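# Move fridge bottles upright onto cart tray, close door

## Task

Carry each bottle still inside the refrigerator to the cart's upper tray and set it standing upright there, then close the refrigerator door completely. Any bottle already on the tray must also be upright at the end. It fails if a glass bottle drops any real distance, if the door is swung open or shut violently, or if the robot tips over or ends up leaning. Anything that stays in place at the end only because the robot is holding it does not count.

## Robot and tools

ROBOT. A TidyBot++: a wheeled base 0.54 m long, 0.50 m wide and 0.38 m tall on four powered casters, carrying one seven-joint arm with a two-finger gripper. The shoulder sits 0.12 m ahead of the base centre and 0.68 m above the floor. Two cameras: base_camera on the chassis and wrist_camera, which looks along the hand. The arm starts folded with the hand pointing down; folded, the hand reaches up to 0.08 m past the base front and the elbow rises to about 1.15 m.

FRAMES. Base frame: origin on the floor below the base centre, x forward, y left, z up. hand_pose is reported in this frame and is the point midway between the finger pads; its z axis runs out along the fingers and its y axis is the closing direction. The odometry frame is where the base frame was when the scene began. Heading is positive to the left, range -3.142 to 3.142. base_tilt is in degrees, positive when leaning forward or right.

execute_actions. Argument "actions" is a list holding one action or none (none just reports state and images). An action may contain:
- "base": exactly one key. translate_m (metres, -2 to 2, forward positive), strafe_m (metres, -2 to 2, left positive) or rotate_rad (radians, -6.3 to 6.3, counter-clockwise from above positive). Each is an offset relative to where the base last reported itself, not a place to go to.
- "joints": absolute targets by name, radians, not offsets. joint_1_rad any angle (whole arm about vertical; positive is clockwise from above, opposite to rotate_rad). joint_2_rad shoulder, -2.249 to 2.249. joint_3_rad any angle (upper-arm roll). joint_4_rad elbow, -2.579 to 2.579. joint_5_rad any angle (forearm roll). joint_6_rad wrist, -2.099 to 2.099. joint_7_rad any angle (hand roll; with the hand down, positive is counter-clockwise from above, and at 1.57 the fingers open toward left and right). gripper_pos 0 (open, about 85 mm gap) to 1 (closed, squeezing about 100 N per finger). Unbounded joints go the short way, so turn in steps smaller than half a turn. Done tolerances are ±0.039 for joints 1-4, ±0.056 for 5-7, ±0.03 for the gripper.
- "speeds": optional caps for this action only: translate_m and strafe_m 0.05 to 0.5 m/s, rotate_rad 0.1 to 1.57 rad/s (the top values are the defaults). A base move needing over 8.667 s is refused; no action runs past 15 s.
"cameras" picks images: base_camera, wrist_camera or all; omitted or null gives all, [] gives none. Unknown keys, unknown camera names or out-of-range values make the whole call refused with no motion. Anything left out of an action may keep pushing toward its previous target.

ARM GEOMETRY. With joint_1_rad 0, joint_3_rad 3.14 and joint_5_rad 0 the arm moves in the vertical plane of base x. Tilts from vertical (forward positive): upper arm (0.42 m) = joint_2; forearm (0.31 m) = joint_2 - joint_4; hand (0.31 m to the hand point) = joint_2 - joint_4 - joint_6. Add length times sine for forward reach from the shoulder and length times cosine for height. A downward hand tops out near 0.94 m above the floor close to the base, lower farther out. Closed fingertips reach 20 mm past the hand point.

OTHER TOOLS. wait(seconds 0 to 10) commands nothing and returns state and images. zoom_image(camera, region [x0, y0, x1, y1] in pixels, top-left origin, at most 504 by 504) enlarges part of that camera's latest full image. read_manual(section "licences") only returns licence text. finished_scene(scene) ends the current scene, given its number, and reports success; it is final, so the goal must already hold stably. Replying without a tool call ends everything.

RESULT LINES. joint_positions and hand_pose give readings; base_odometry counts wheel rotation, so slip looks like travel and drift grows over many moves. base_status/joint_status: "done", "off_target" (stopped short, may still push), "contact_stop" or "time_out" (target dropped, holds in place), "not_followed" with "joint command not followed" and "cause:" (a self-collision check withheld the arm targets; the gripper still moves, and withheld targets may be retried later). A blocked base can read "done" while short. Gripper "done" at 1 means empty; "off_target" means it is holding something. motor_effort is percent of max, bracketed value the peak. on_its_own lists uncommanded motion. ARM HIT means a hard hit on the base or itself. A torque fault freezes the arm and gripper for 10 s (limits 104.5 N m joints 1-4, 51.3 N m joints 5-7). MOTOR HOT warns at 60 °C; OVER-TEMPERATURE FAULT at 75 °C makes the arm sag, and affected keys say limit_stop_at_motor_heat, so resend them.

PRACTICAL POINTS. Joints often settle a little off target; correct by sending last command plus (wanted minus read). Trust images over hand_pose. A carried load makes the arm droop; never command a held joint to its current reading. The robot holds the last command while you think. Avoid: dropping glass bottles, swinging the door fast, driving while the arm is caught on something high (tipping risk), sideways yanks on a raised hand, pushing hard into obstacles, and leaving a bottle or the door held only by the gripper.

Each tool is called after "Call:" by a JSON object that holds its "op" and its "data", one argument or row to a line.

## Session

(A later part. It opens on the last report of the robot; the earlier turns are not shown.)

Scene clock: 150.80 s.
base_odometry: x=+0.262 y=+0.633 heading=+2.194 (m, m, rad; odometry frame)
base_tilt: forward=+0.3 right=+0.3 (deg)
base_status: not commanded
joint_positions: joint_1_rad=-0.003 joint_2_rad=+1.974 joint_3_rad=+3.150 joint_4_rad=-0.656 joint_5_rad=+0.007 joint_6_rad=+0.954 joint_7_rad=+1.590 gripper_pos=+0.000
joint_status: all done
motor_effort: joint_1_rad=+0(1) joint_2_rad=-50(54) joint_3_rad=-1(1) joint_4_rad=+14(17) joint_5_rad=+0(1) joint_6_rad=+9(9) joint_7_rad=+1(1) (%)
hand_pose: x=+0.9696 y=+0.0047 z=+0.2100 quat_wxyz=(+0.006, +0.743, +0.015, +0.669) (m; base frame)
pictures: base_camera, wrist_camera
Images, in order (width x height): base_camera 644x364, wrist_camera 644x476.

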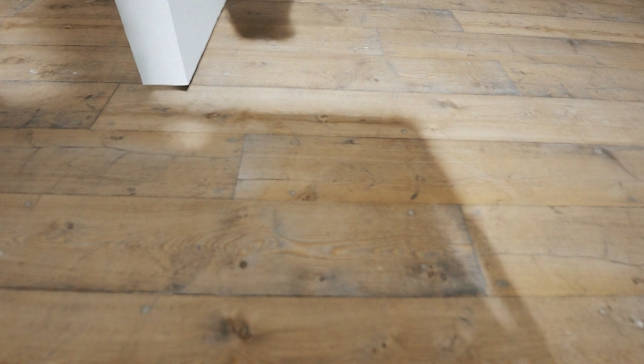

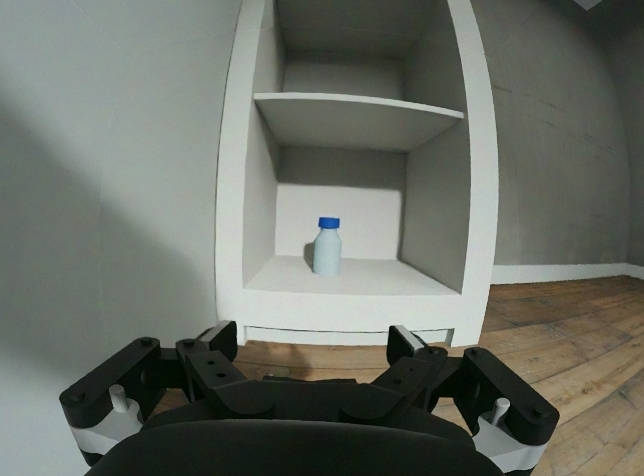

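Call:
{"op": "execute_actions", "data": {
  "actions": [
    {"base":{"strafe_m":-0.035}}
  ],
  "cameras": []
}}

Call:
{"op": "execute_actions", "data": {
  "actions": [
    {"base":{"translate_m":0.3},"speeds":{"translate_m":0.25}}
  ]
}}

Scene clock: 160.93 s.
base_odometry: x=+0.290 y=+0.653 heading=+2.195 (m, m, rad; odometry frame)
base_tilt: forward=+0.3 right=+0.3 (deg)
base_status: done
joint_positions: joint_1_rad=-0.005 joint_2_rad=+1.974 joint_3_rad=+3.150 joint_4_rad=-0.655 joint_5_rad=+0.007 joint_6_rad=+0.954 joint_7_rad=+1.590 gripper_pos=+0.000
joint_status: not commanded
motor_effort: joint_1_rad=+0(4) joint_2_rad=-50(52) joint_3_rad=-1(2) joint_4_rad=+14(15) joint_5_rad=-1(0) joint_6_rad=+9(11) joint_7_rad=+1(1) (%)
hand_pose: x=+0.9698 y=+0.0065 z=+0.2103 quat_wxyz=(+0.006, +0.743, +0.016, +0.669) (m; base frame)
pictures: none
No camera images: the call's "cameras" was empty. Leave "cameras" out to get every camera's image.

Scene clock: 163.03 s.
base_odometry: x=+0.115 y=+0.897 heading=+2.194 (m, m, rad; odometry frame)
base_tilt: forward=+0.3 right=+0.3 (deg)
base_status: done
joint_positions: joint_1_rad=-0.006 joint_2_rad=+1.974 joint_3_rad=+3.150 joint_4_rad=-0.653 joint_5_rad=+0.007 joint_6_rad=+0.954 joint_7_rad=+1.590 gripper_pos=+0.000
joint_status: not commanded
motor_effort: joint_1_rad=-1(4) joint_2_rad=-50(53) joint_3_rad=-1(1) joint_4_rad=+14(16) joint_5_rad=-1(1) joint_6_rad=+9(10) joint_7_rad=+1(1) (%)
hand_pose: x=+0.9704 y=+0.0074 z=+0.2113 quat_wxyz=(+0.005, +0.742, +0.017, +0.670) (m; base frame)
pictures: base_camera, wrist_camera
Images, in order (width x height): base_camera 644x364, wrist_camera 644x476.

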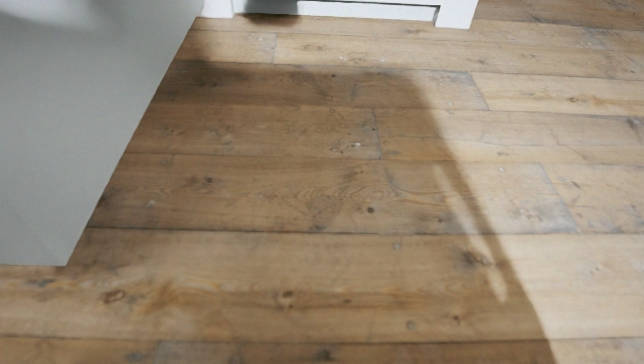

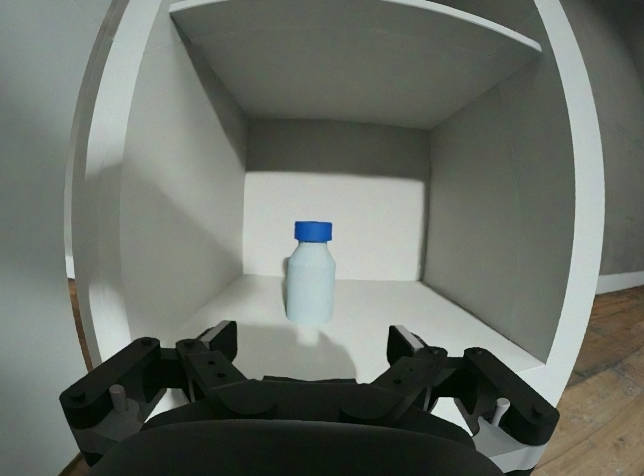

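Call:
{"op": "execute_actions", "data": {
  "actions": [
    {"base":{"translate_m":0.13},"speeds":{"translate_m":0.15},"joints":{"joint_2_rad":2.02,"joint_6_rad":1.035}}
  ]
}}

Scene clock: 175.27 s.
base_odometry: x=+0.048 y=+0.991 heading=+2.194 (m, m, rad; odometry frame)
base_tilt: forward=+0.3 right=+0.3 (deg)
base_status: translate_m time_out (by the wheels' count: +0.115 of +0.130)
joint_positions: joint_1_rad=-0.006 joint_2_rad=+2.014 joint_3_rad=+3.150 joint_4_rad=-0.648 joint_5_rad=+0.007 joint_6_rad=+0.995 joint_7_rad=+1.590 gripper_pos=+0.000
joint_status: all done
motor_effort: joint_1_rad=+0(8) joint_2_rad=-49(58) joint_3_rad=-1(3) joint_4_rad=+14(17) joint_5_rad=+0(2) joint_6_rad=+9(13) joint_7_rad=+1(1) (%)
hand_pose: x=+0.9537 y=+0.0077 z=+0.1921 quat_wxyz=(+0.005, +0.740, +0.017, +0.672) (m; base frame)
pictures: base_camera, wrist_camera
Images, in order (width x height): base_camera 644x364, wrist_camera 644x476.

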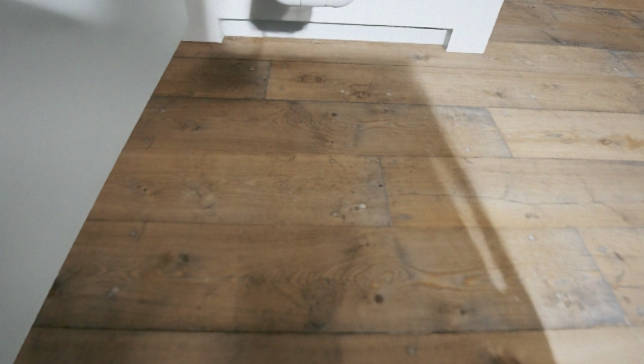

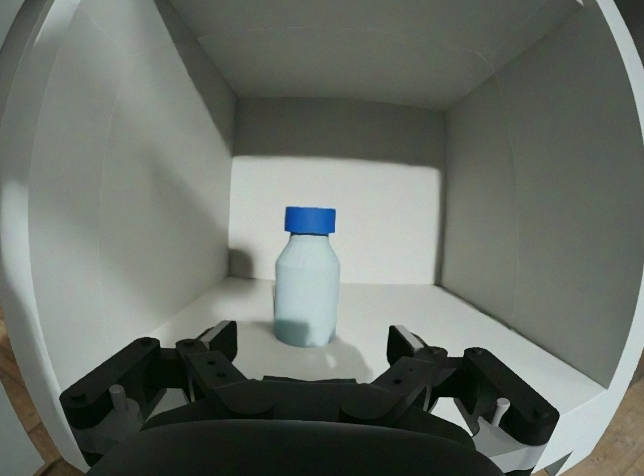

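Call:
{"op": "execute_actions", "data": {
  "actions": [
    {"base":{"translate_m":-0.02}}
  ],
  "cameras": []
}}

Call:
{"op": "execute_actions", "data": {
  "actions": [
    {"base":{"strafe_m":-0.07},"joints":{"joint_1_rad":-0.105}}
  ],
  "cameras": []
}}

Call:
{"op": "execute_actions", "data": {
  "actions": [
    {"base":{"translate_m":0.1},"speeds":{"translate_m":0.08}}
  ]
}}

Scene clock: 181.73 s.
base_odometry: x=+0.060 y=+0.975 heading=+2.194 (m, m, rad; odometry frame)
base_tilt: forward=+0.4 right=+0.4 (deg)
base_status: done
joint_positions: joint_1_rad=-0.006 joint_2_rad=+2.019 joint_3_rad=+3.150 joint_4_rad=-0.648 joint_5_rad=+0.007 joint_6_rad=+0.995 joint_7_rad=+1.590 gripper_pos=+0.000
joint_status: not commanded
motor_effort: joint_1_rad=+0(1) joint_2_rad=-49(51) joint_3_rad=-1(1) joint_4_rad=+14(15) joint_5_rad=-1(1) joint_6_rad=+9(10) joint_7_rad=+0(0) (%)
hand_pose: x=+0.9516 y=+0.0077 z=+0.1885 quat_wxyz=(+0.005, +0.742, +0.017, +0.670) (m; base frame)
pictures: none
No camera images: the call's "cameras" was empty. Leave "cameras" out to get every camera's image.

Scene clock: 182.87 s.
base_odometry: x=+0.116 y=+1.016 heading=+2.194 (m, m, rad; odometry frame)
base_tilt: forward=+0.3 right=+0.4 (deg)
base_status: done
joint_positions: joint_1_rad=-0.099 joint_2_rad=+2.019 joint_3_rad=+3.150 joint_4_rad=-0.648 joint_5_rad=+0.007 joint_6_rad=+0.995 joint_7_rad=+1.590 gripper_pos=+0.000
joint_status: all done
motor_effort: joint_1_rad=+0(3) joint_2_rad=-48(49) joint_3_rad=-1(1) joint_4_rad=+13(14) joint_5_rad=-1(1) joint_6_rad=+9(10) joint_7_rad=+1(1) (%)
hand_pose: x=+0.9473 y=+0.0849 z=+0.1885 quat_wxyz=(-0.026, +0.740, +0.051, +0.670) (m; base frame)
pictures: none
No camera images: the call's "cameras" was empty. Leave "cameras" out to get every camera's image.

Scene clock: 184.67 s.
base_odometry: x=+0.058 y=+1.097 heading=+2.193 (m, m, rad; odometry frame)
base_tilt: forward=+0.3 right=+0.4 (deg)
base_status: done
joint_positions: joint_1_rad=-0.099 joint_2_rad=+2.019 joint_3_rad=+3.150 joint_4_rad=-0.648 joint_5_rad=+0.007 joint_6_rad=+0.995 joint_7_rad=+1.590 gripper_pos=+0.000
joint_status: not commanded
motor_effort: joint_1_rad=+0(2) joint_2_rad=-49(51) joint_3_rad=-1(1) joint_4_rad=+14(15) joint_5_rad=-1(1) joint_6_rad=+10(10) joint_7_rad=+1(1) (%)
hand_pose: x=+0.9468 y=+0.0849 z=+0.1877 quat_wxyz=(-0.026, +0.741, +0.051, +0.670) (m; base frame)
pictures: base_camera, wrist_camera
Images, in order (width x height): base_camera 644x364, wrist_camera 644x476.

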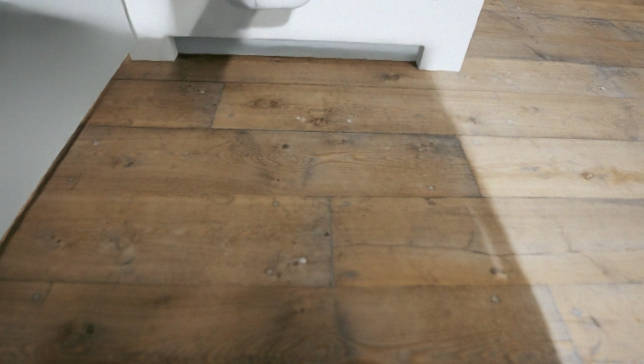

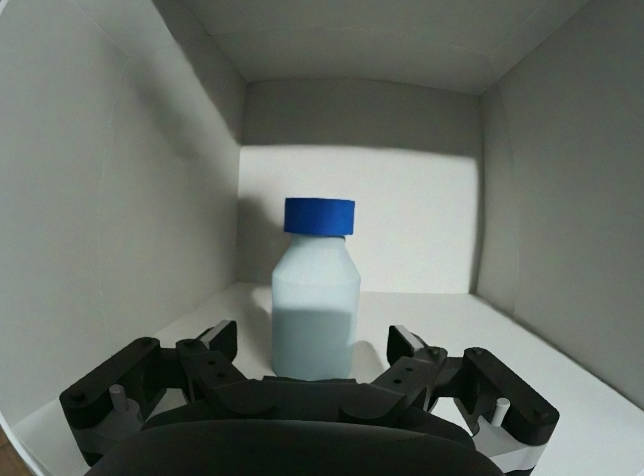

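Call:
{"op": "execute_actions", "data": {
  "actions": [
    {"base":{"translate_m":0.06},"speeds":{"translate_m":0.06},"joints":{"joint_6_rad":0.93,"joint_1_rad":-0.12}}
  ],
  "cameras": ["wrist_camera"]
}}

Scene clock: 190.60 s.
base_odometry: x=+0.023 y=+1.147 heading=+2.193 (m, m, rad; odometry frame)
base_tilt: forward=+0.4 right=+0.3 (deg)
base_status: done
joint_positions: joint_1_rad=-0.112 joint_2_rad=+2.019 joint_3_rad=+3.150 joint_4_rad=-0.648 joint_5_rad=+0.007 joint_6_rad=+0.973 joint_7_rad=+1.590 gripper_pos=+0.000
joint_status: all done
motor_effort: joint_1_rad=-1(3) joint_2_rad=-49(50) joint_3_rad=-1(1) joint_4_rad=+14(15) joint_5_rad=+0(1) joint_6_rad=+10(9) joint_7_rad=+1(1) (%)
hand_pose: x=+0.9449 y=+0.0951 z=+0.1810 quat_wxyz=(-0.030, +0.747, +0.056, +0.661) (m; base frame)
pictures: wrist_camera
Images, in order (width x height): wrist_camera 644x476.

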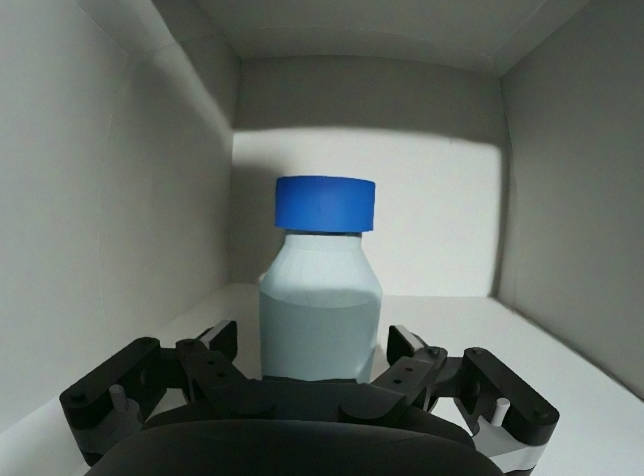

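Call:
{"op": "execute_actions", "data": {
  "actions": [
    {"base":{"translate_m":0.042},"speeds":{"translate_m":0.05}}
  ],
  "cameras": ["wrist_camera"]
}}

Call:
{"op": "execute_actions", "data": {
  "actions": [
    {"joints":{"gripper_pos":1}}
  ],
  "cameras": ["wrist_camera"]
}}

Call:
{"op": "execute_actions", "data": {
  "actions": [
    {"joints":{"joint_2_rad":1.93,"joint_6_rad":0.95}}
  ],
  "cameras": ["wrist_camera"]
}}

Scene clock: 195.60 s.
base_odometry: x=-0.001 y=+1.181 heading=+2.192 (m, m, rad; odometry frame)
base_tilt: forward=+0.3 right=+0.3 (deg)
base_status: done
joint_positions: joint_1_rad=-0.113 joint_2_rad=+2.020 joint_3_rad=+3.150 joint_4_rad=-0.648 joint_5_rad=+0.007 joint_6_rad=+0.973 joint_7_rad=+1.590 gripper_pos=+0.000
joint_status: not commanded
motor_effort: joint_1_rad=+0(3) joint_2_rad=-48(51) joint_3_rad=-1(2) joint_4_rad=+14(15) joint_5_rad=-1(0) joint_6_rad=+9(9) joint_7_rad=+1(1) (%)
hand_pose: x=+0.9448 y=+0.0963 z=+0.1810 quat_wxyz=(-0.030, +0.747, +0.057, +0.661) (m; base frame)
pictures: wrist_camera
Images, in order (width x height): wrist_camera 644x476.

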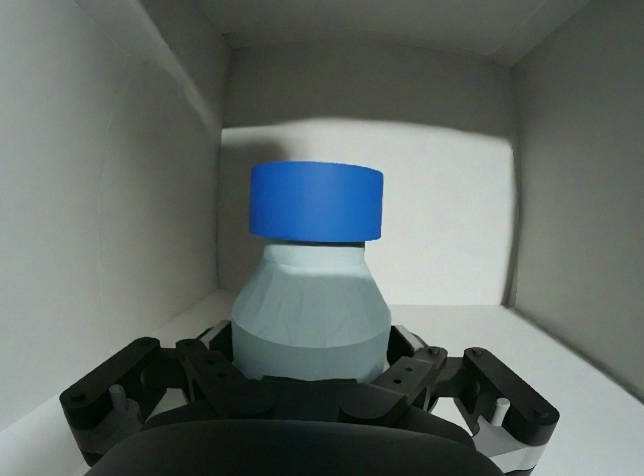

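Scene clock: 196.70 s.
base_odometry: x=-0.001 y=+1.181 heading=+2.192 (m, m, rad; odometry frame)
base_tilt: forward=+0.4 right=+0.3 (deg)
base_status: not commanded
joint_positions: joint_1_rad=-0.113 joint_2_rad=+2.019 joint_3_rad=+3.150 joint_4_rad=-0.648 joint_5_rad=+0.007 joint_6_rad=+0.973 joint_7_rad=+1.590 gripper_pos=+0.227
joint_status: gripper_pos off_target (ended at +0.227, target +1.000)
motor_effort: joint_1_rad=-1(1) joint_2_rad=-48(48) joint_3_rad=-1(1) joint_4_rad=+13(14) joint_5_rad=+0(0) joint_6_rad=+9(9) joint_7_rad=+0(1) (%)
hand_pose: x=+0.9448 y=+0.0964 z=+0.1811 quat_wxyz=(-0.030, +0.747, +0.057, +0.661) (m; base frame)
pictures: wrist_camera
Images, in order (width x height): wrist_camera 644x476.

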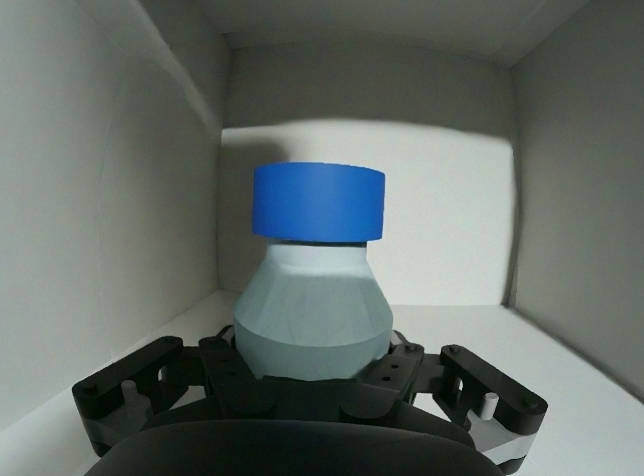

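Scene clock: 197.83 s.
base_odometry: x=-0.001 y=+1.181 heading=+2.192 (m, m, rad; odometry frame)
base_tilt: forward=+0.3 right=+0.4 (deg)
base_status: not commanded
joint_positions: joint_1_rad=-0.113 joint_2_rad=+1.975 joint_3_rad=+3.150 joint_4_rad=-0.653 joint_5_rad=+0.007 joint_6_rad=+0.967 joint_7_rad=+1.590 gripper_pos=+0.227
joint_status: joint_2_rad off_target (ended at +1.975, target +1.930); the others done
motor_effort: joint_1_rad=-1(0) joint_2_rad=-55(57) joint_3_rad=-1(1) joint_4_rad=+17(18) joint_5_rad=-1(0) joint_6_rad=+12(14) joint_7_rad=+1(1) (%)
hand_pose: x=+0.9646 y=+0.0986 z=+0.2144 quat_wxyz=(-0.031, +0.736, +0.056, +0.674) (m; base frame)
pictures: wrist_camera
Images, in order (width x height): wrist_camera 644x476.

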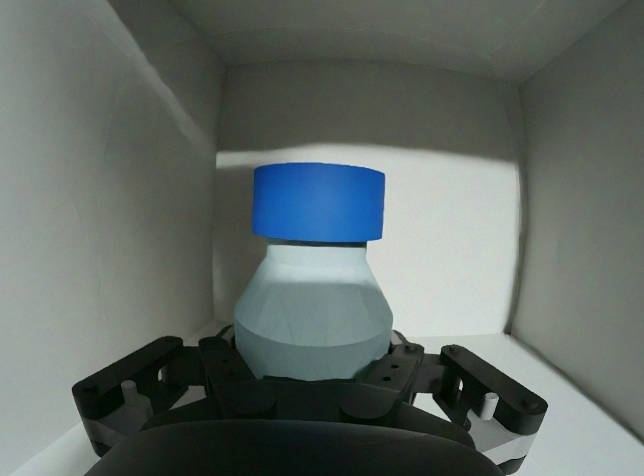

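Call:
{"op": "execute_actions", "data": {
  "actions": [
    {"base":{"translate_m":-0.55},"speeds":{"translate_m":0.3}}
  ],
  "cameras": []
}}

Call:
{"op": "execute_actions", "data": {
  "actions": [
    {"joints":{"joint_1_rad":0,"joint_2_rad":0.7,"joint_4_rad":-1.5,"joint_6_rad":0.55}}
  ],
  "cameras": ["wrist_camera"]
}}

Call:
{"op": "execute_actions", "data": {
  "actions": [
    {"base":{"strafe_m":0.17},"joints":{"joint_2_rad":-0.5,"joint_4_rad":-1.85,"joint_6_rad":-0.4}}
  ],
  "cameras": []
}}

Call:
{"op": "execute_actions", "data": {
  "actions": [
    {"base":{"translate_m":-0.8},"speeds":{"translate_m":0.3},"joints":{"joint_1_rad":1.45}}
  ],
  "cameras": ["wrist_camera"]
}}

Scene clock: 209.87 s.
base_odometry: x=+0.319 y=+0.734 heading=+2.191 (m, m, rad; odometry frame)
base_tilt: forward=+0.4 right=+0.3 (deg)
base_status: done
joint_positions: joint_1_rad=-0.118 joint_2_rad=+1.967 joint_3_rad=+3.150 joint_4_rad=-0.653 joint_5_rad=+0.007 joint_6_rad=+0.967 joint_7_rad=+1.590 gripper_pos=+0.227
joint_status: not commanded
motor_effort: joint_1_rad=+0(5) joint_2_rad=-56(58) joint_3_rad=-1(2) joint_4_rad=+18(19) joint_5_rad=-1(2) joint_6_rad=+14(13) joint_7_rad=+1(1) (%)
hand_pose: x=+0.9680 y=+0.1032 z=+0.2217 quat_wxyz=(-0.033, +0.733, +0.058, +0.677) (m; base frame)
pictures: none
No camera images: the call's "cameras" was empty. Leave "cameras" out to get every camera's image.

Scene clock: 212.37 s.
base_odometry: x=+0.319 y=+0.734 heading=+2.191 (m, m, rad; odometry frame)
base_tilt: forward=+0.3 right=+0.4 (deg)
base_status: not commanded
joint_positions: joint_1_rad=-0.013 joint_2_rad=+0.747 joint_3_rad=+3.150 joint_4_rad=-1.503 joint_5_rad=+0.007 joint_6_rad=+0.573 joint_7_rad=+1.590 gripper_pos=+0.227
joint_status: joint_2_rad off_target (ended at +0.747, target +0.700); the others done
motor_effort: joint_1_rad=+0(1) joint_2_rad=-52(63) joint_3_rad=-1(1) joint_4_rad=+23(23) joint_5_rad=-1(1) joint_6_rad=+13(15) joint_7_rad=+1(1) (%)
hand_pose: x=+0.9590 y=+0.0086 z=+0.7603 quat_wxyz=(+0.007, +0.743, +0.015, +0.669) (m; base frame)
pictures: wrist_camera
Images, in order (width x height): wrist_camera 644x476.

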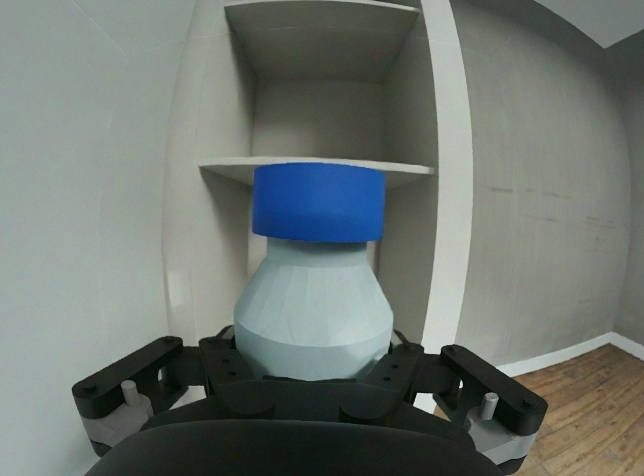

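Scene clock: 214.83 s.
base_odometry: x=+0.181 y=+0.635 heading=+2.192 (m, m, rad; odometry frame)
base_tilt: forward=+0.3 right=+0.3 (deg)
base_status: done
joint_positions: joint_1_rad=-0.008 joint_2_rad=-0.474 joint_3_rad=+3.146 joint_4_rad=-1.855 joint_5_rad=+0.007 joint_6_rad=-0.379 joint_7_rad=+1.590 gripper_pos=+0.227
joint_status: all done
motor_effort: joint_1_rad=+0(3) joint_2_rad=-9(54) joint_3_rad=+0(3) joint_4_rad=+27(27) joint_5_rad=-1(1) joint_6_rad=+13(13) joint_7_rad=+1(0) (%)
hand_pose: x=+0.5416 y=+0.0015 z=+1.0568 quat_wxyz=(+0.007, +0.771, +0.010, +0.637) (m; base frame)
pictures: none
No camera images: the call's "cameras" was empty. Leave "cameras" out to get every camera's image.

Scene clock: 218.47 s.
base_odometry: x=+0.646 y=-0.017 heading=+2.192 (m, m, rad; odometry frame)
base_tilt: forward=+0.3 right=+0.3 (deg)
base_status: done
joint_positions: joint_1_rad=+1.441 joint_2_rad=-0.474 joint_3_rad=+3.147 joint_4_rad=-1.857 joint_5_rad=+0.007 joint_6_rad=-0.380 joint_7_rad=+1.590 gripper_pos=+0.227
joint_status: all done
motor_effort: joint_1_rad=+0(1) joint_2_rad=-8(14) joint_3_rad=+0(1) joint_4_rad=+27(28) joint_5_rad=-1(1) joint_6_rad=+13(13) joint_7_rad=+1(1) (%)
hand_pose: x=+0.1709 y=-0.4193 z=+1.0555 quat_wxyz=(+0.427, +0.584, -0.505, +0.471) (m; base frame)
pictures: wrist_camera
Images, in order (width x height): wrist_camera 644x476.

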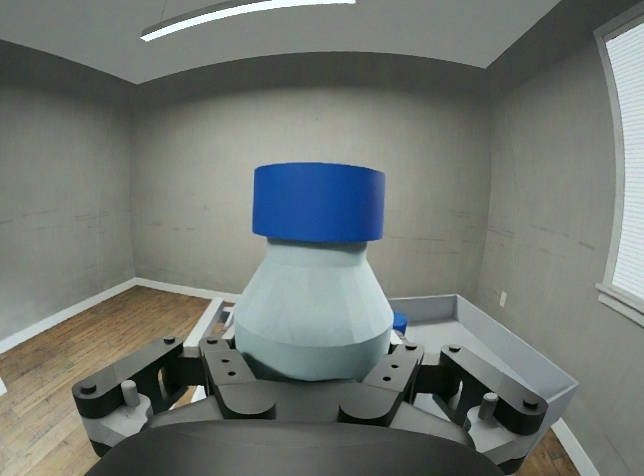

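Call:
{"op": "execute_actions", "data": {
  "actions": [
    {"base":{"translate_m":-0.1},"joints":{"joint_1_rad":1.72,"joint_2_rad":0.0,"joint_4_rad":-1.45,"joint_6_rad":-0.2}}
  ],
  "cameras": []
}}

Call:
{"op": "execute_actions", "data": {
  "actions": [
    {"joints":{"joint_2_rad":0.17,"joint_4_rad":-1.52,"joint_6_rad":-0.03}}
  ],
  "cameras": ["wrist_camera"]
}}

Scene clock: 225.30 s.
base_odometry: x=+0.704 y=-0.098 heading=+2.192 (m, m, rad; odometry frame)
base_tilt: forward=+0.3 right=+0.4 (deg)
base_status: done
joint_positions: joint_1_rad=+1.710 joint_2_rad=+0.024 joint_3_rad=+3.148 joint_4_rad=-1.495 joint_5_rad=+0.007 joint_6_rad=-0.273 joint_7_rad=+1.590 gripper_pos=+0.227
joint_status: joint_4_rad off_target (ended at -1.495, target -1.450); joint_6_rad off_target (ended at -0.273, target -0.200); the others done
motor_effort: joint_1_rad=+0(1) joint_2_rad=-29(31) joint_3_rad=+0(2) joint_4_rad=+27(28) joint_5_rad=-1(0) joint_6_rad=+13(14) joint_7_rad=+1(1) (%)
hand_pose: x=+0.0283 y=-0.6213 z=+1.0507 quat_wxyz=(+0.479, +0.517, -0.585, +0.402) (m; base frame)
pictures: none
No camera images: the call's "cameras" was empty. Leave "cameras" out to get every camera's image.

Scene clock: 226.73 s.
base_odometry: x=+0.704 y=-0.098 heading=+2.192 (m, m, rad; odometry frame)
base_tilt: forward=+0.3 right=+0.3 (deg)
base_status: not commanded
joint_positions: joint_1_rad=+1.710 joint_2_rad=+0.203 joint_3_rad=+3.148 joint_4_rad=-1.537 joint_5_rad=+0.007 joint_6_rad=-0.102 joint_7_rad=+1.590 gripper_pos=+0.227
joint_status: joint_6_rad off_target (ended at -0.102, target -0.030); the others done
motor_effort: joint_1_rad=-1(0) joint_2_rad=-35(40) joint_3_rad=+0(0) joint_4_rad=+27(29) joint_5_rad=-1(1) joint_6_rad=+13(14) joint_7_rad=+1(1) (%)
hand_pose: x=+0.0194 y=-0.6876 z=+0.9574 quat_wxyz=(+0.463, +0.528, -0.596, +0.389) (m; base frame)
pictures: wrist_camera
Images, in order (width x height): wrist_camera 644x476.

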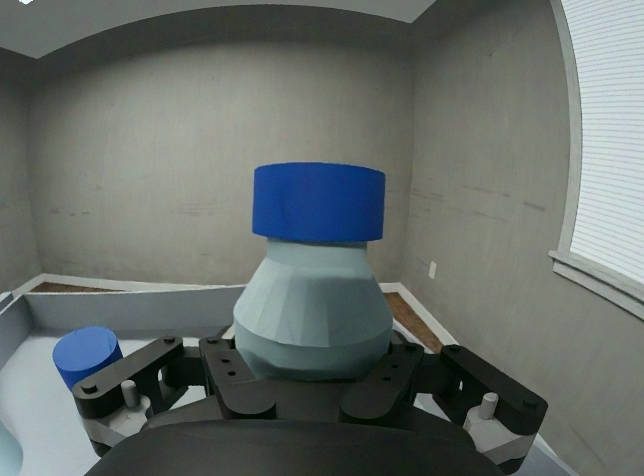

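Call:
{"op": "execute_actions", "data": {
  "actions": [
    {"joints":{"joint_2_rad":0.22,"joint_4_rad":-1.68,"joint_6_rad":0.18}}
  ],
  "cameras": ["wrist_camera"]
}}

Call:
{"op": "execute_actions", "data": {
  "actions": [
    {"joints":{"joint_2_rad":0.26,"joint_4_rad":-1.74,"joint_6_rad":0.27}}
  ],
  "cameras": ["wrist_camera"]
}}

Scene clock: 233.87 s.
base_odometry: x=+0.704 y=-0.098 heading=+2.192 (m, m, rad; odometry frame)
base_tilt: forward=+0.3 right=+0.4 (deg)
base_status: not commanded
joint_positions: joint_1_rad=+1.710 joint_2_rad=+0.239 joint_3_rad=+3.148 joint_4_rad=-1.692 joint_5_rad=+0.007 joint_6_rad=+0.107 joint_7_rad=+1.590 gripper_pos=+0.227
joint_status: joint_6_rad off_target (ended at +0.107, target +0.180); the others done
motor_effort: joint_1_rad=+0(0) joint_2_rad=-36(37) joint_3_rad=+0(0) joint_4_rad=+26(27) joint_5_rad=-1(1) joint_6_rad=+13(15) joint_7_rad=+1(1) (%)
hand_pose: x=+0.0197 y=-0.6882 z=+0.9018 quat_wxyz=(+0.469, +0.525, -0.591, +0.394) (m; base frame)
pictures: wrist_camera
Images, in order (width x height): wrist_camera 644x476.

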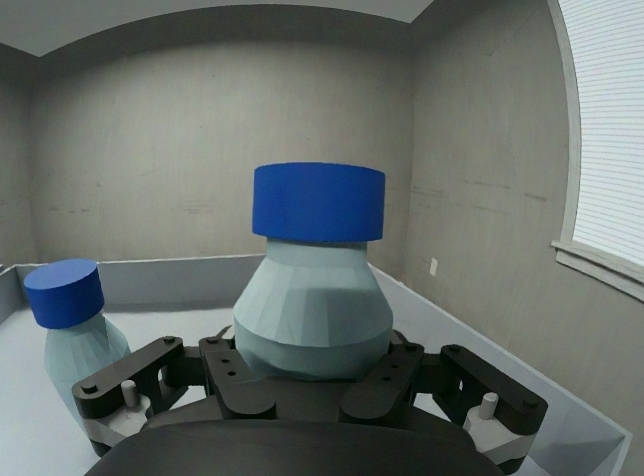

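Scene clock: 234.80 s.
base_odometry: x=+0.704 y=-0.098 heading=+2.192 (m, m, rad; odometry frame)
base_tilt: forward=+0.3 right=+0.4 (deg)
base_status: not commanded
joint_positions: joint_1_rad=+1.710 joint_2_rad=+0.277 joint_3_rad=+3.148 joint_4_rad=-1.748 joint_5_rad=+0.007 joint_6_rad=+0.200 joint_7_rad=+1.590 gripper_pos=+0.227
joint_status: joint_6_rad off_target (ended at +0.200, target +0.270); the others done
motor_effort: joint_1_rad=+0(0) joint_2_rad=-37(38) joint_3_rad=+0(0) joint_4_rad=+25(26) joint_5_rad=-1(0) joint_6_rad=+13(12) joint_7_rad=+1(1) (%)
hand_pose: x=+0.0195 y=-0.6917 z=+0.8704 quat_wxyz=(+0.468, +0.525, -0.591, +0.394) (m; base frame)
pictures: wrist_camera
Images, in order (width x height): wrist_camera 644x476.

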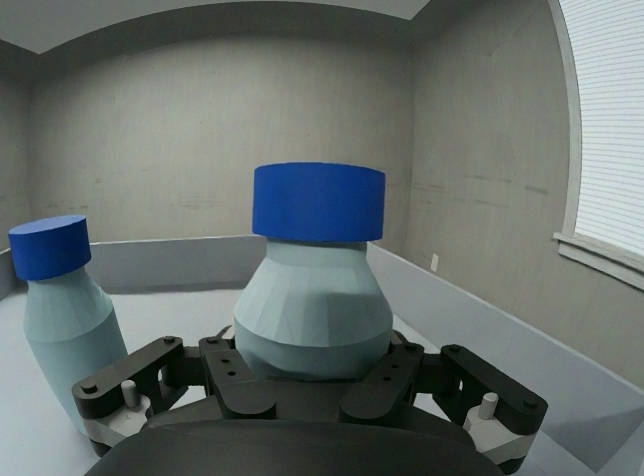

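Call:
{"op": "execute_actions", "data": {
  "actions": [
    {"joints":{"joint_2_rad":0.28,"joint_4_rad":-1.75,"joint_6_rad":0.27}}
  ],
  "cameras": []
}}

Call:
{"op": "execute_actions", "data": {
  "actions": [
    {"joints":{"joint_2_rad":0.29,"joint_4_rad":-1.76,"joint_6_rad":0.2}}
  ],
  "cameras": ["wrist_camera"]
}}

Scene clock: 238.33 s.
base_odometry: x=+0.704 y=-0.098 heading=+2.192 (m, m, rad; odometry frame)
base_tilt: forward=+0.3 right=+0.3 (deg)
base_status: not commanded
joint_positions: joint_1_rad=+1.710 joint_2_rad=+0.292 joint_3_rad=+3.148 joint_4_rad=-1.755 joint_5_rad=+0.007 joint_6_rad=+0.201 joint_7_rad=+1.590 gripper_pos=+0.227
joint_status: joint_6_rad off_target (ended at +0.201, target +0.270); the others done
motor_effort: joint_1_rad=+0(0) joint_2_rad=-37(37) joint_3_rad=+0(0) joint_4_rad=+25(26) joint_5_rad=+0(0) joint_6_rad=+13(13) joint_7_rad=+1(1) (%)
hand_pose: x=+0.0193 y=-0.6930 z=+0.8560 quat_wxyz=(+0.462, +0.530, -0.596, +0.388) (m; base frame)
pictures: none
No camera images: the call's "cameras" was empty. Leave "cameras" out to get every camera's image.

Scene clock: 238.83 s.
base_odometry: x=+0.704 y=-0.098 heading=+2.192 (m, m, rad; odometry frame)
base_tilt: forward=+0.3 right=+0.4 (deg)
base_status: not commanded
joint_positions: joint_1_rad=+1.710 joint_2_rad=+0.294 joint_3_rad=+3.148 joint_4_rad=-1.760 joint_5_rad=+0.007 joint_6_rad=+0.201 joint_7_rad=+1.590 gripper_pos=+0.227
joint_status: all done
motor_effort: joint_1_rad=-1(1) joint_2_rad=-32(37) joint_3_rad=+0(1) joint_4_rad=+21(25) joint_5_rad=+0(1) joint_6_rad=+10(12) joint_7_rad=+1(0) (%)
hand_pose: x=+0.0194 y=-0.6922 z=+0.8520 quat_wxyz=(+0.460, +0.531, -0.597, +0.387) (m; base frame)
pictures: wrist_camera
Images, in order (width x height): wrist_camera 644x476.

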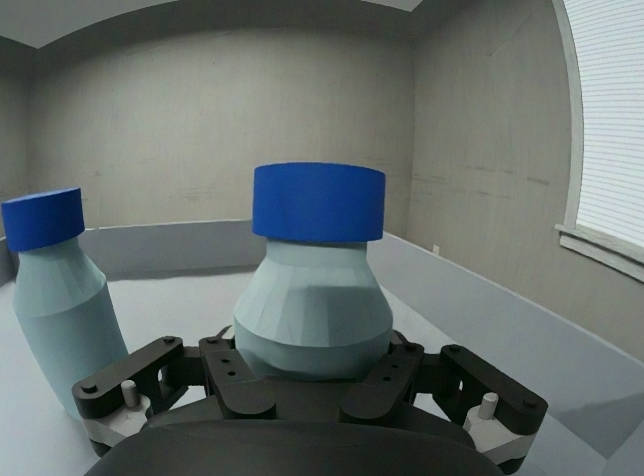

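Call:
{"op": "execute_actions", "data": {
  "actions": [
    {"joints":{"gripper_pos":0}}
  ],
  "cameras": ["wrist_camera"]
}}

Call:
{"op": "execute_actions", "data": {
  "actions": [
    {"joints":{"joint_2_rad":0.12,"joint_4_rad":-1.86,"joint_6_rad":0.2}}
  ],
  "cameras": ["wrist_camera"]
}}

Call:
{"op": "execute_actions", "data": {
  "actions": [
    {"joints":{"joint_2_rad":-0.6,"joint_4_rad":-2.25,"joint_6_rad":-0.15}}
  ],
  "cameras": ["wrist_camera"]
}}

Call:
{"op": "execute_actions", "data": {
  "actions": [
    {"base":{"translate_m":0.89},"joints":{"joint_1_rad":0,"gripper_pos":1}}
  ],
  "cameras": []
}}

Call:
{"op": "execute_actions", "data": {
  "actions": [
    {"base":{"strafe_m":0.5}}
  ]
}}

Scene clock: 252.03 s.
base_odometry: x=+0.704 y=-0.098 heading=+2.192 (m, m, rad; odometry frame)
base_tilt: forward=+0.2 right=+0.4 (deg)
base_status: not commanded
joint_positions: joint_1_rad=+1.710 joint_2_rad=+0.294 joint_3_rad=+3.148 joint_4_rad=-1.760 joint_5_rad=+0.007 joint_6_rad=+0.201 joint_7_rad=+1.590 gripper_pos=+0.000
joint_status: all done
motor_effort: joint_1_rad=+0(0) joint_2_rad=-31(34) joint_3_rad=+0(1) joint_4_rad=+21(23) joint_5_rad=-1(0) joint_6_rad=+9(11) joint_7_rad=+1(0) (%)
hand_pose: x=+0.0194 y=-0.6922 z=+0.8522 quat_wxyz=(+0.460, +0.531, -0.597, +0.387) (m; base frame)
pictures: wrist_camera
Images, in order (width x height): wrist_camera 644x476.

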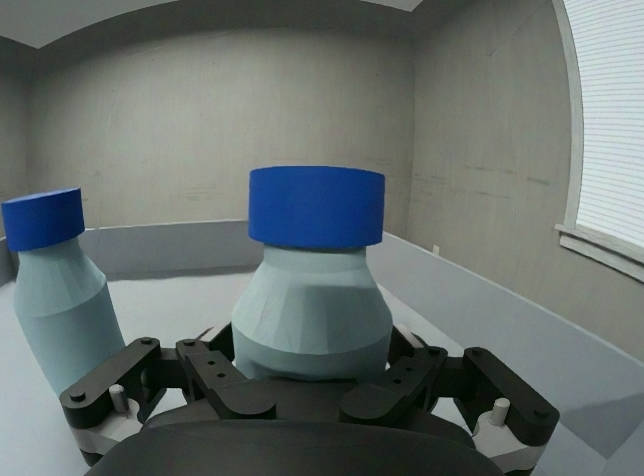

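Scene clock: 253.43 s.
base_odometry: x=+0.704 y=-0.098 heading=+2.192 (m, m, rad; odometry frame)
base_tilt: forward=+0.3 right=+0.4 (deg)
base_status: not commanded
joint_positions: joint_1_rad=+1.710 joint_2_rad=+0.121 joint_3_rad=+3.148 joint_4_rad=-1.841 joint_5_rad=+0.007 joint_6_rad=+0.201 joint_7_rad=+1.590 gripper_pos=+0.000
joint_status: all done
motor_effort: joint_1_rad=-1(0) joint_2_rad=-26(34) joint_3_rad=+0(1) joint_4_rad=+21(23) joint_5_rad=+0(1) joint_6_rad=+10(10) joint_7_rad=+1(0) (%)
hand_pose: x=+0.0267 y=-0.6406 z=+0.9202 quat_wxyz=(+0.487, +0.512, -0.577, +0.410) (m; base frame)
pictures: wrist_camera
Images, in order (width x height): wrist_camera 644x476.

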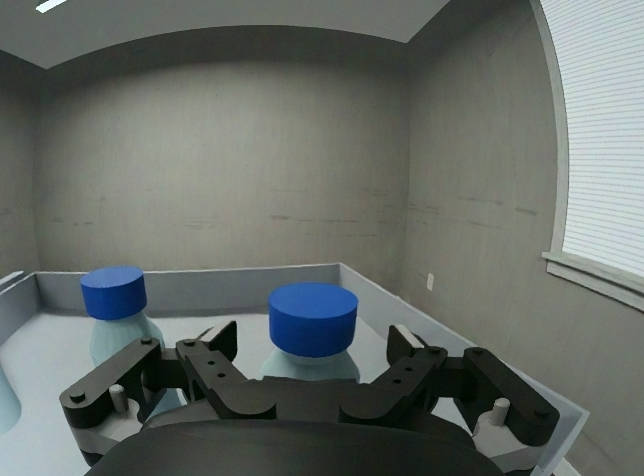

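Scene clock: 255.40 s.
base_odometry: x=+0.704 y=-0.098 heading=+2.192 (m, m, rad; odometry frame)
base_tilt: forward=+0.3 right=+0.3 (deg)
base_status: not commanded
joint_positions: joint_1_rad=+1.710 joint_2_rad=-0.588 joint_3_rad=+3.148 joint_4_rad=-2.233 joint_5_rad=+0.007 joint_6_rad=-0.104 joint_7_rad=+1.590 gripper_pos=+0.000
joint_status: all done
motor_effort: joint_1_rad=+0(0) joint_2_rad=-2(27) joint_3_rad=+0(0) joint_4_rad=+23(23) joint_5_rad=-1(1) joint_6_rad=+9(9) joint_7_rad=+1(1) (%)
hand_pose: x=+0.0632 y=-0.3825 z=+0.9536 quat_wxyz=(+0.490, +0.508, -0.575, +0.414) (m; base frame)
pictures: wrist_camera
Images, in order (width x height): wrist_camera 644x476.

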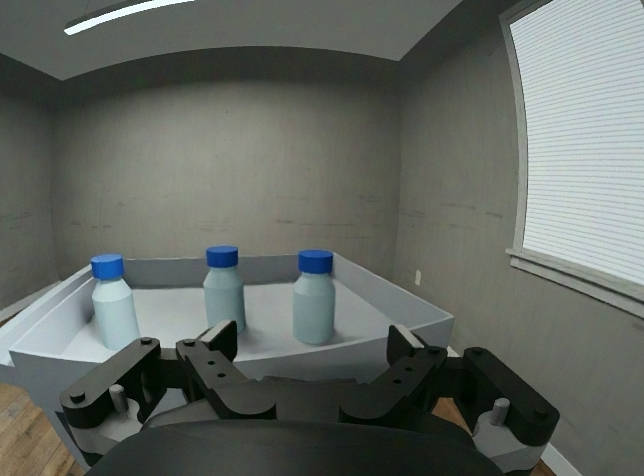

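Scene clock: 258.63 s.
base_odometry: x=+0.186 y=+0.625 heading=+2.192 (m, m, rad; odometry frame)
base_tilt: forward=+0.3 right=+0.3 (deg)
base_status: done
joint_positions: joint_1_rad=+0.010 joint_2_rad=-0.591 joint_3_rad=+3.149 joint_4_rad=-2.235 joint_5_rad=+0.007 joint_6_rad=-0.106 joint_7_rad=+1.590 gripper_pos=+0.999
joint_status: all done
motor_effort: joint_1_rad=+0(1) joint_2_rad=-2(9) joint_3_rad=+0(3) joint_4_rad=+23(23) joint_5_rad=-1(0) joint_6_rad=+9(9) joint_7_rad=+1(1) (%)
hand_pose: x=+0.5045 y=-0.0062 z=+0.9525 quat_wxyz=(+0.012, +0.768, +0.002, +0.641) (m; base frame)
pictures: none
No camera images: the call's "cameras" was empty. Leave "cameras" out to get every camera's image.

Scene clock: 261.00 s.
base_odometry: x=-0.221 y=+0.335 heading=+2.191 (m, m, rad; odometry frame)
base_tilt: forward=+0.3 right=+0.3 (deg)
base_status: done
joint_positions: joint_1_rad=+0.010 joint_2_rad=-0.591 joint_3_rad=+3.148 joint_4_rad=-2.235 joint_5_rad=+0.007 joint_6_rad=-0.106 joint_7_rad=+1.590 gripper_pos=+0.999
joint_status: not commanded
motor_effort: joint_1_rad=-1(0) joint_2_rad=-2(3) joint_3_rad=+0(3) joint_4_rad=+23(23) joint_5_rad=+0(0) joint_6_rad=+9(9) joint_7_rad=+1(1) (%)
hand_pose: x=+0.5045 y=-0.0054 z=+0.9523 quat_wxyz=(+0.012, +0.768, +0.003, +0.640) (m; base frame)
pictures: base_camera, wrist_camera
Images, in order (width x height): base_camera 644x364, wrist_camera 644x476.

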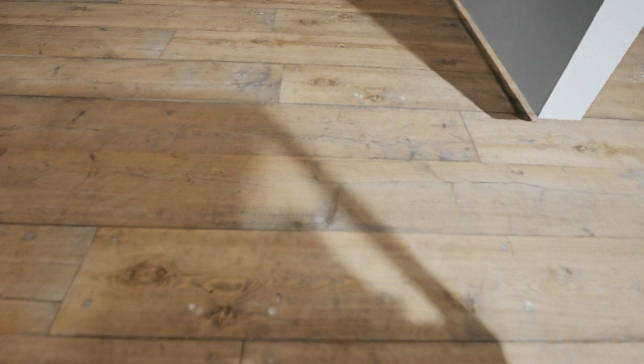

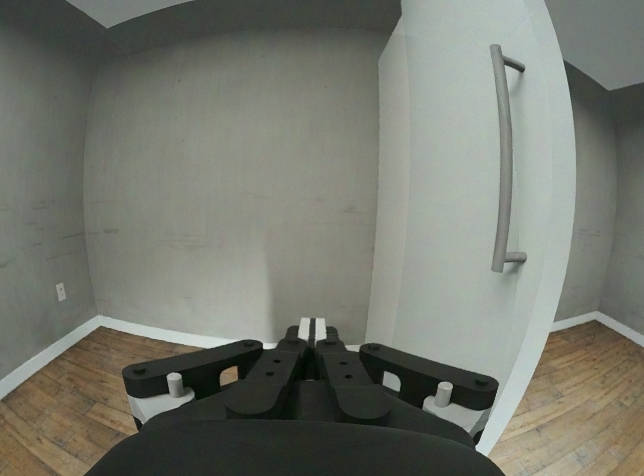

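Call:
{"op": "execute_actions", "data": {
  "actions": [
    {"base":{"translate_m":0.04},"joints":{"joint_2_rad":0.7,"joint_4_rad":-1.9,"joint_6_rad":1.05}}
  ],
  "cameras": []
}}

Call:
{"op": "execute_actions", "data": {
  "actions": [
    {"base":{"strafe_m":-0.44},"speeds":{"strafe_m":0.08}}
  ]
}}

Call:
{"op": "execute_actions", "data": {
  "actions": [
    {"base":{"strafe_m":-0.2},"speeds":{"strafe_m":0.06}}
  ]
}}

Scene clock: 268.57 s.
base_odometry: x=-0.245 y=+0.367 heading=+2.192 (m, m, rad; odometry frame)
base_tilt: forward=+0.4 right=+0.3 (deg)
base_status: done
joint_positions: joint_1_rad=+0.009 joint_2_rad=+0.690 joint_3_rad=+3.148 joint_4_rad=-1.920 joint_5_rad=+0.007 joint_6_rad=+1.002 joint_7_rad=+1.590 gripper_pos=+0.999
joint_status: all done
motor_effort: joint_1_rad=+0(1) joint_2_rad=-39(41) joint_3_rad=-1(1) joint_4_rad=+15(24) joint_5_rad=-1(0) joint_6_rad=+10(9) joint_7_rad=+1(1) (%)
hand_pose: x=+0.8573 y=-0.0072 z=+0.7234 quat_wxyz=(+0.012, +0.720, +0.007, +0.694) (m; base frame)
pictures: none
No camera images: the call's "cameras" was empty. Leave "cameras" out to get every camera's image.

Scene clock: 274.60 s.
base_odometry: x=+0.113 y=+0.623 heading=+2.192 (m, m, rad; odometry frame)
base_tilt: forward=+0.3 right=+0.3 (deg)
base_status: done
joint_positions: joint_1_rad=-0.002 joint_2_rad=+0.690 joint_3_rad=+3.142 joint_4_rad=-1.919 joint_5_rad=+0.007 joint_6_rad=+1.003 joint_7_rad=+1.590 gripper_pos=+0.999
joint_status: not commanded
motor_effort: joint_1_rad=+0(4) joint_2_rad=-39(40) joint_3_rad=-1(4) joint_4_rad=+15(15) joint_5_rad=+0(4) joint_6_rad=+9(10) joint_7_rad=+1(1) (%)
hand_pose: x=+0.8576 y=+0.0046 z=+0.7241 quat_wxyz=(+0.005, +0.720, +0.011, +0.694) (m; base frame)
pictures: base_camera, wrist_camera
Images, in order (width x height): base_camera 644x364, wrist_camera 644x476.

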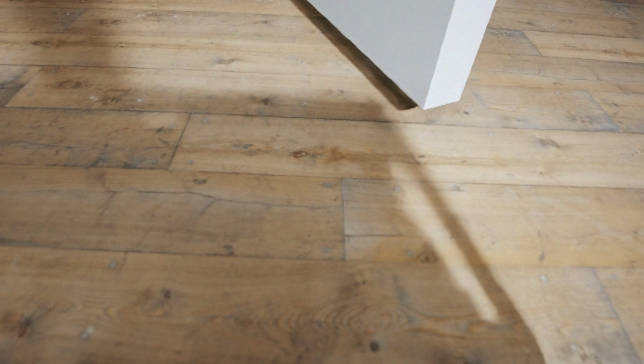

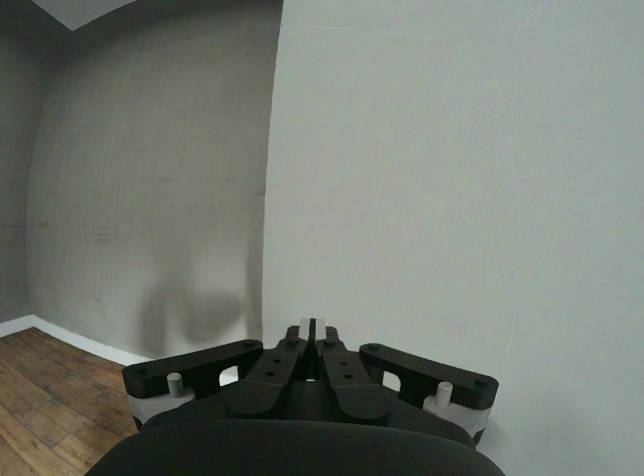

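Scene clock: 278.43 s.
base_odometry: x=+0.275 y=+0.740 heading=+2.193 (m, m, rad; odometry frame)
base_tilt: forward=+0.3 right=+0.3 (deg)
base_status: done
joint_positions: joint_1_rad=+0.000 joint_2_rad=+0.691 joint_3_rad=+3.142 joint_4_rad=-1.919 joint_5_rad=+0.007 joint_6_rad=+1.004 joint_7_rad=+1.590 gripper_pos=+0.999
joint_status: not commanded
motor_effort: joint_1_rad=+0(3) joint_2_rad=-39(42) joint_3_rad=-1(2) joint_4_rad=+15(15) joint_5_rad=+1(2) joint_6_rad=+10(10) joint_7_rad=+0(1) (%)
hand_pose: x=+0.8577 y=+0.0028 z=+0.7244 quat_wxyz=(+0.006, +0.719, +0.010, +0.695) (m; base frame)
pictures: base_camera, wrist_camera
Images, in order (width x height): base_camera 644x364, wrist_camera 644x476.

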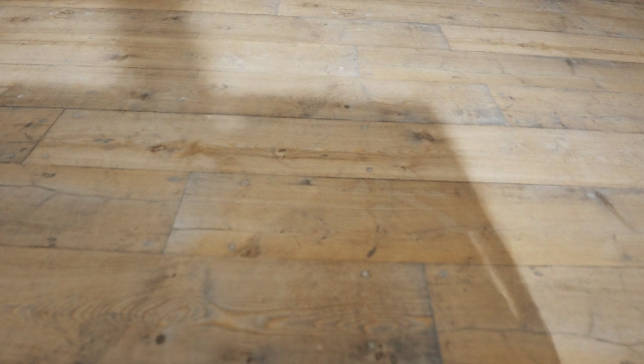

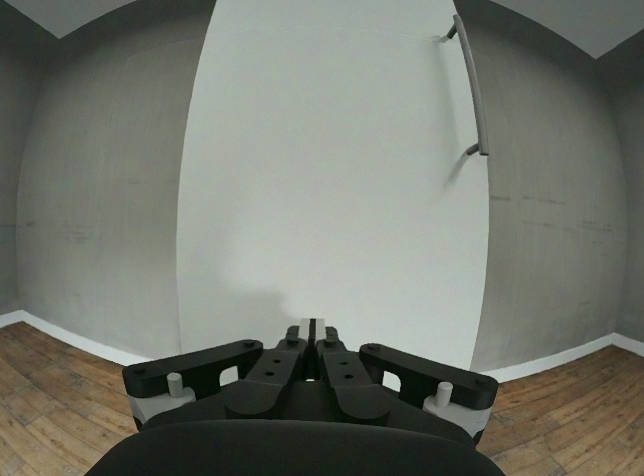

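Call:
{"op": "execute_actions", "data": {
  "actions": [
    {"base":{"translate_m":0.22},"speeds":{"translate_m":0.1},"joints":{"joint_1_rad":0.12}}
  ]
}}

Scene clock: 283.77 s.
base_odometry: x=+0.147 y=+0.919 heading=+2.192 (m, m, rad; odometry frame)
base_tilt: forward=+0.3 right=+0.3 (deg)
base_status: done
joint_positions: joint_1_rad=+0.122 joint_2_rad=+0.691 joint_3_rad=+3.149 joint_4_rad=-1.914 joint_5_rad=+0.007 joint_6_rad=+1.005 joint_7_rad=+1.590 gripper_pos=+0.999
joint_status: all done
motor_effort: joint_1_rad=+0(3) joint_2_rad=-39(42) joint_3_rad=-1(3) joint_4_rad=+15(16) joint_5_rad=-1(0) joint_6_rad=+9(10) joint_7_rad=+1(1) (%)
hand_pose: x=+0.8534 y=-0.0909 z=+0.7266 quat_wxyz=(+0.052, +0.717, -0.034, +0.695) (m; base frame)
pictures: base_camera, wrist_camera
Images, in order (width x height): base_camera 644x364, wrist_camera 644x476.

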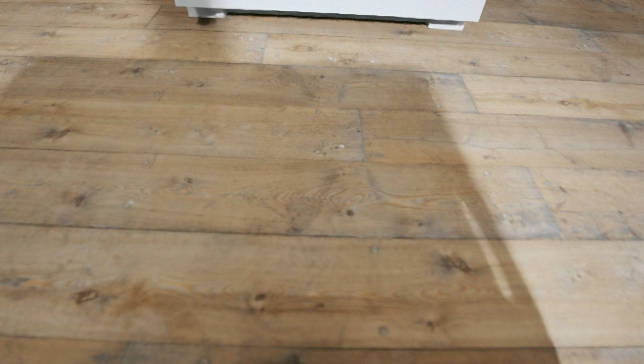

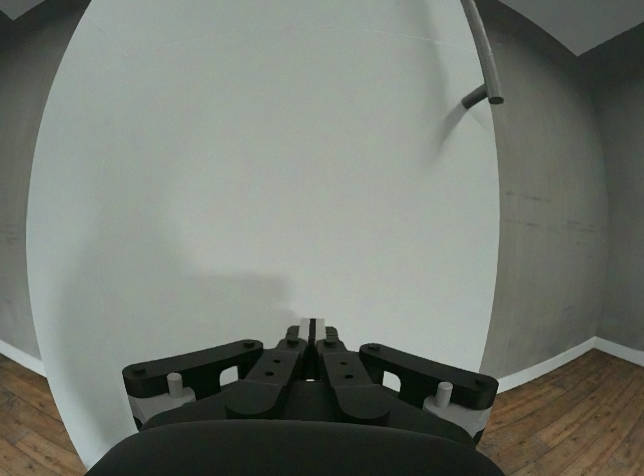

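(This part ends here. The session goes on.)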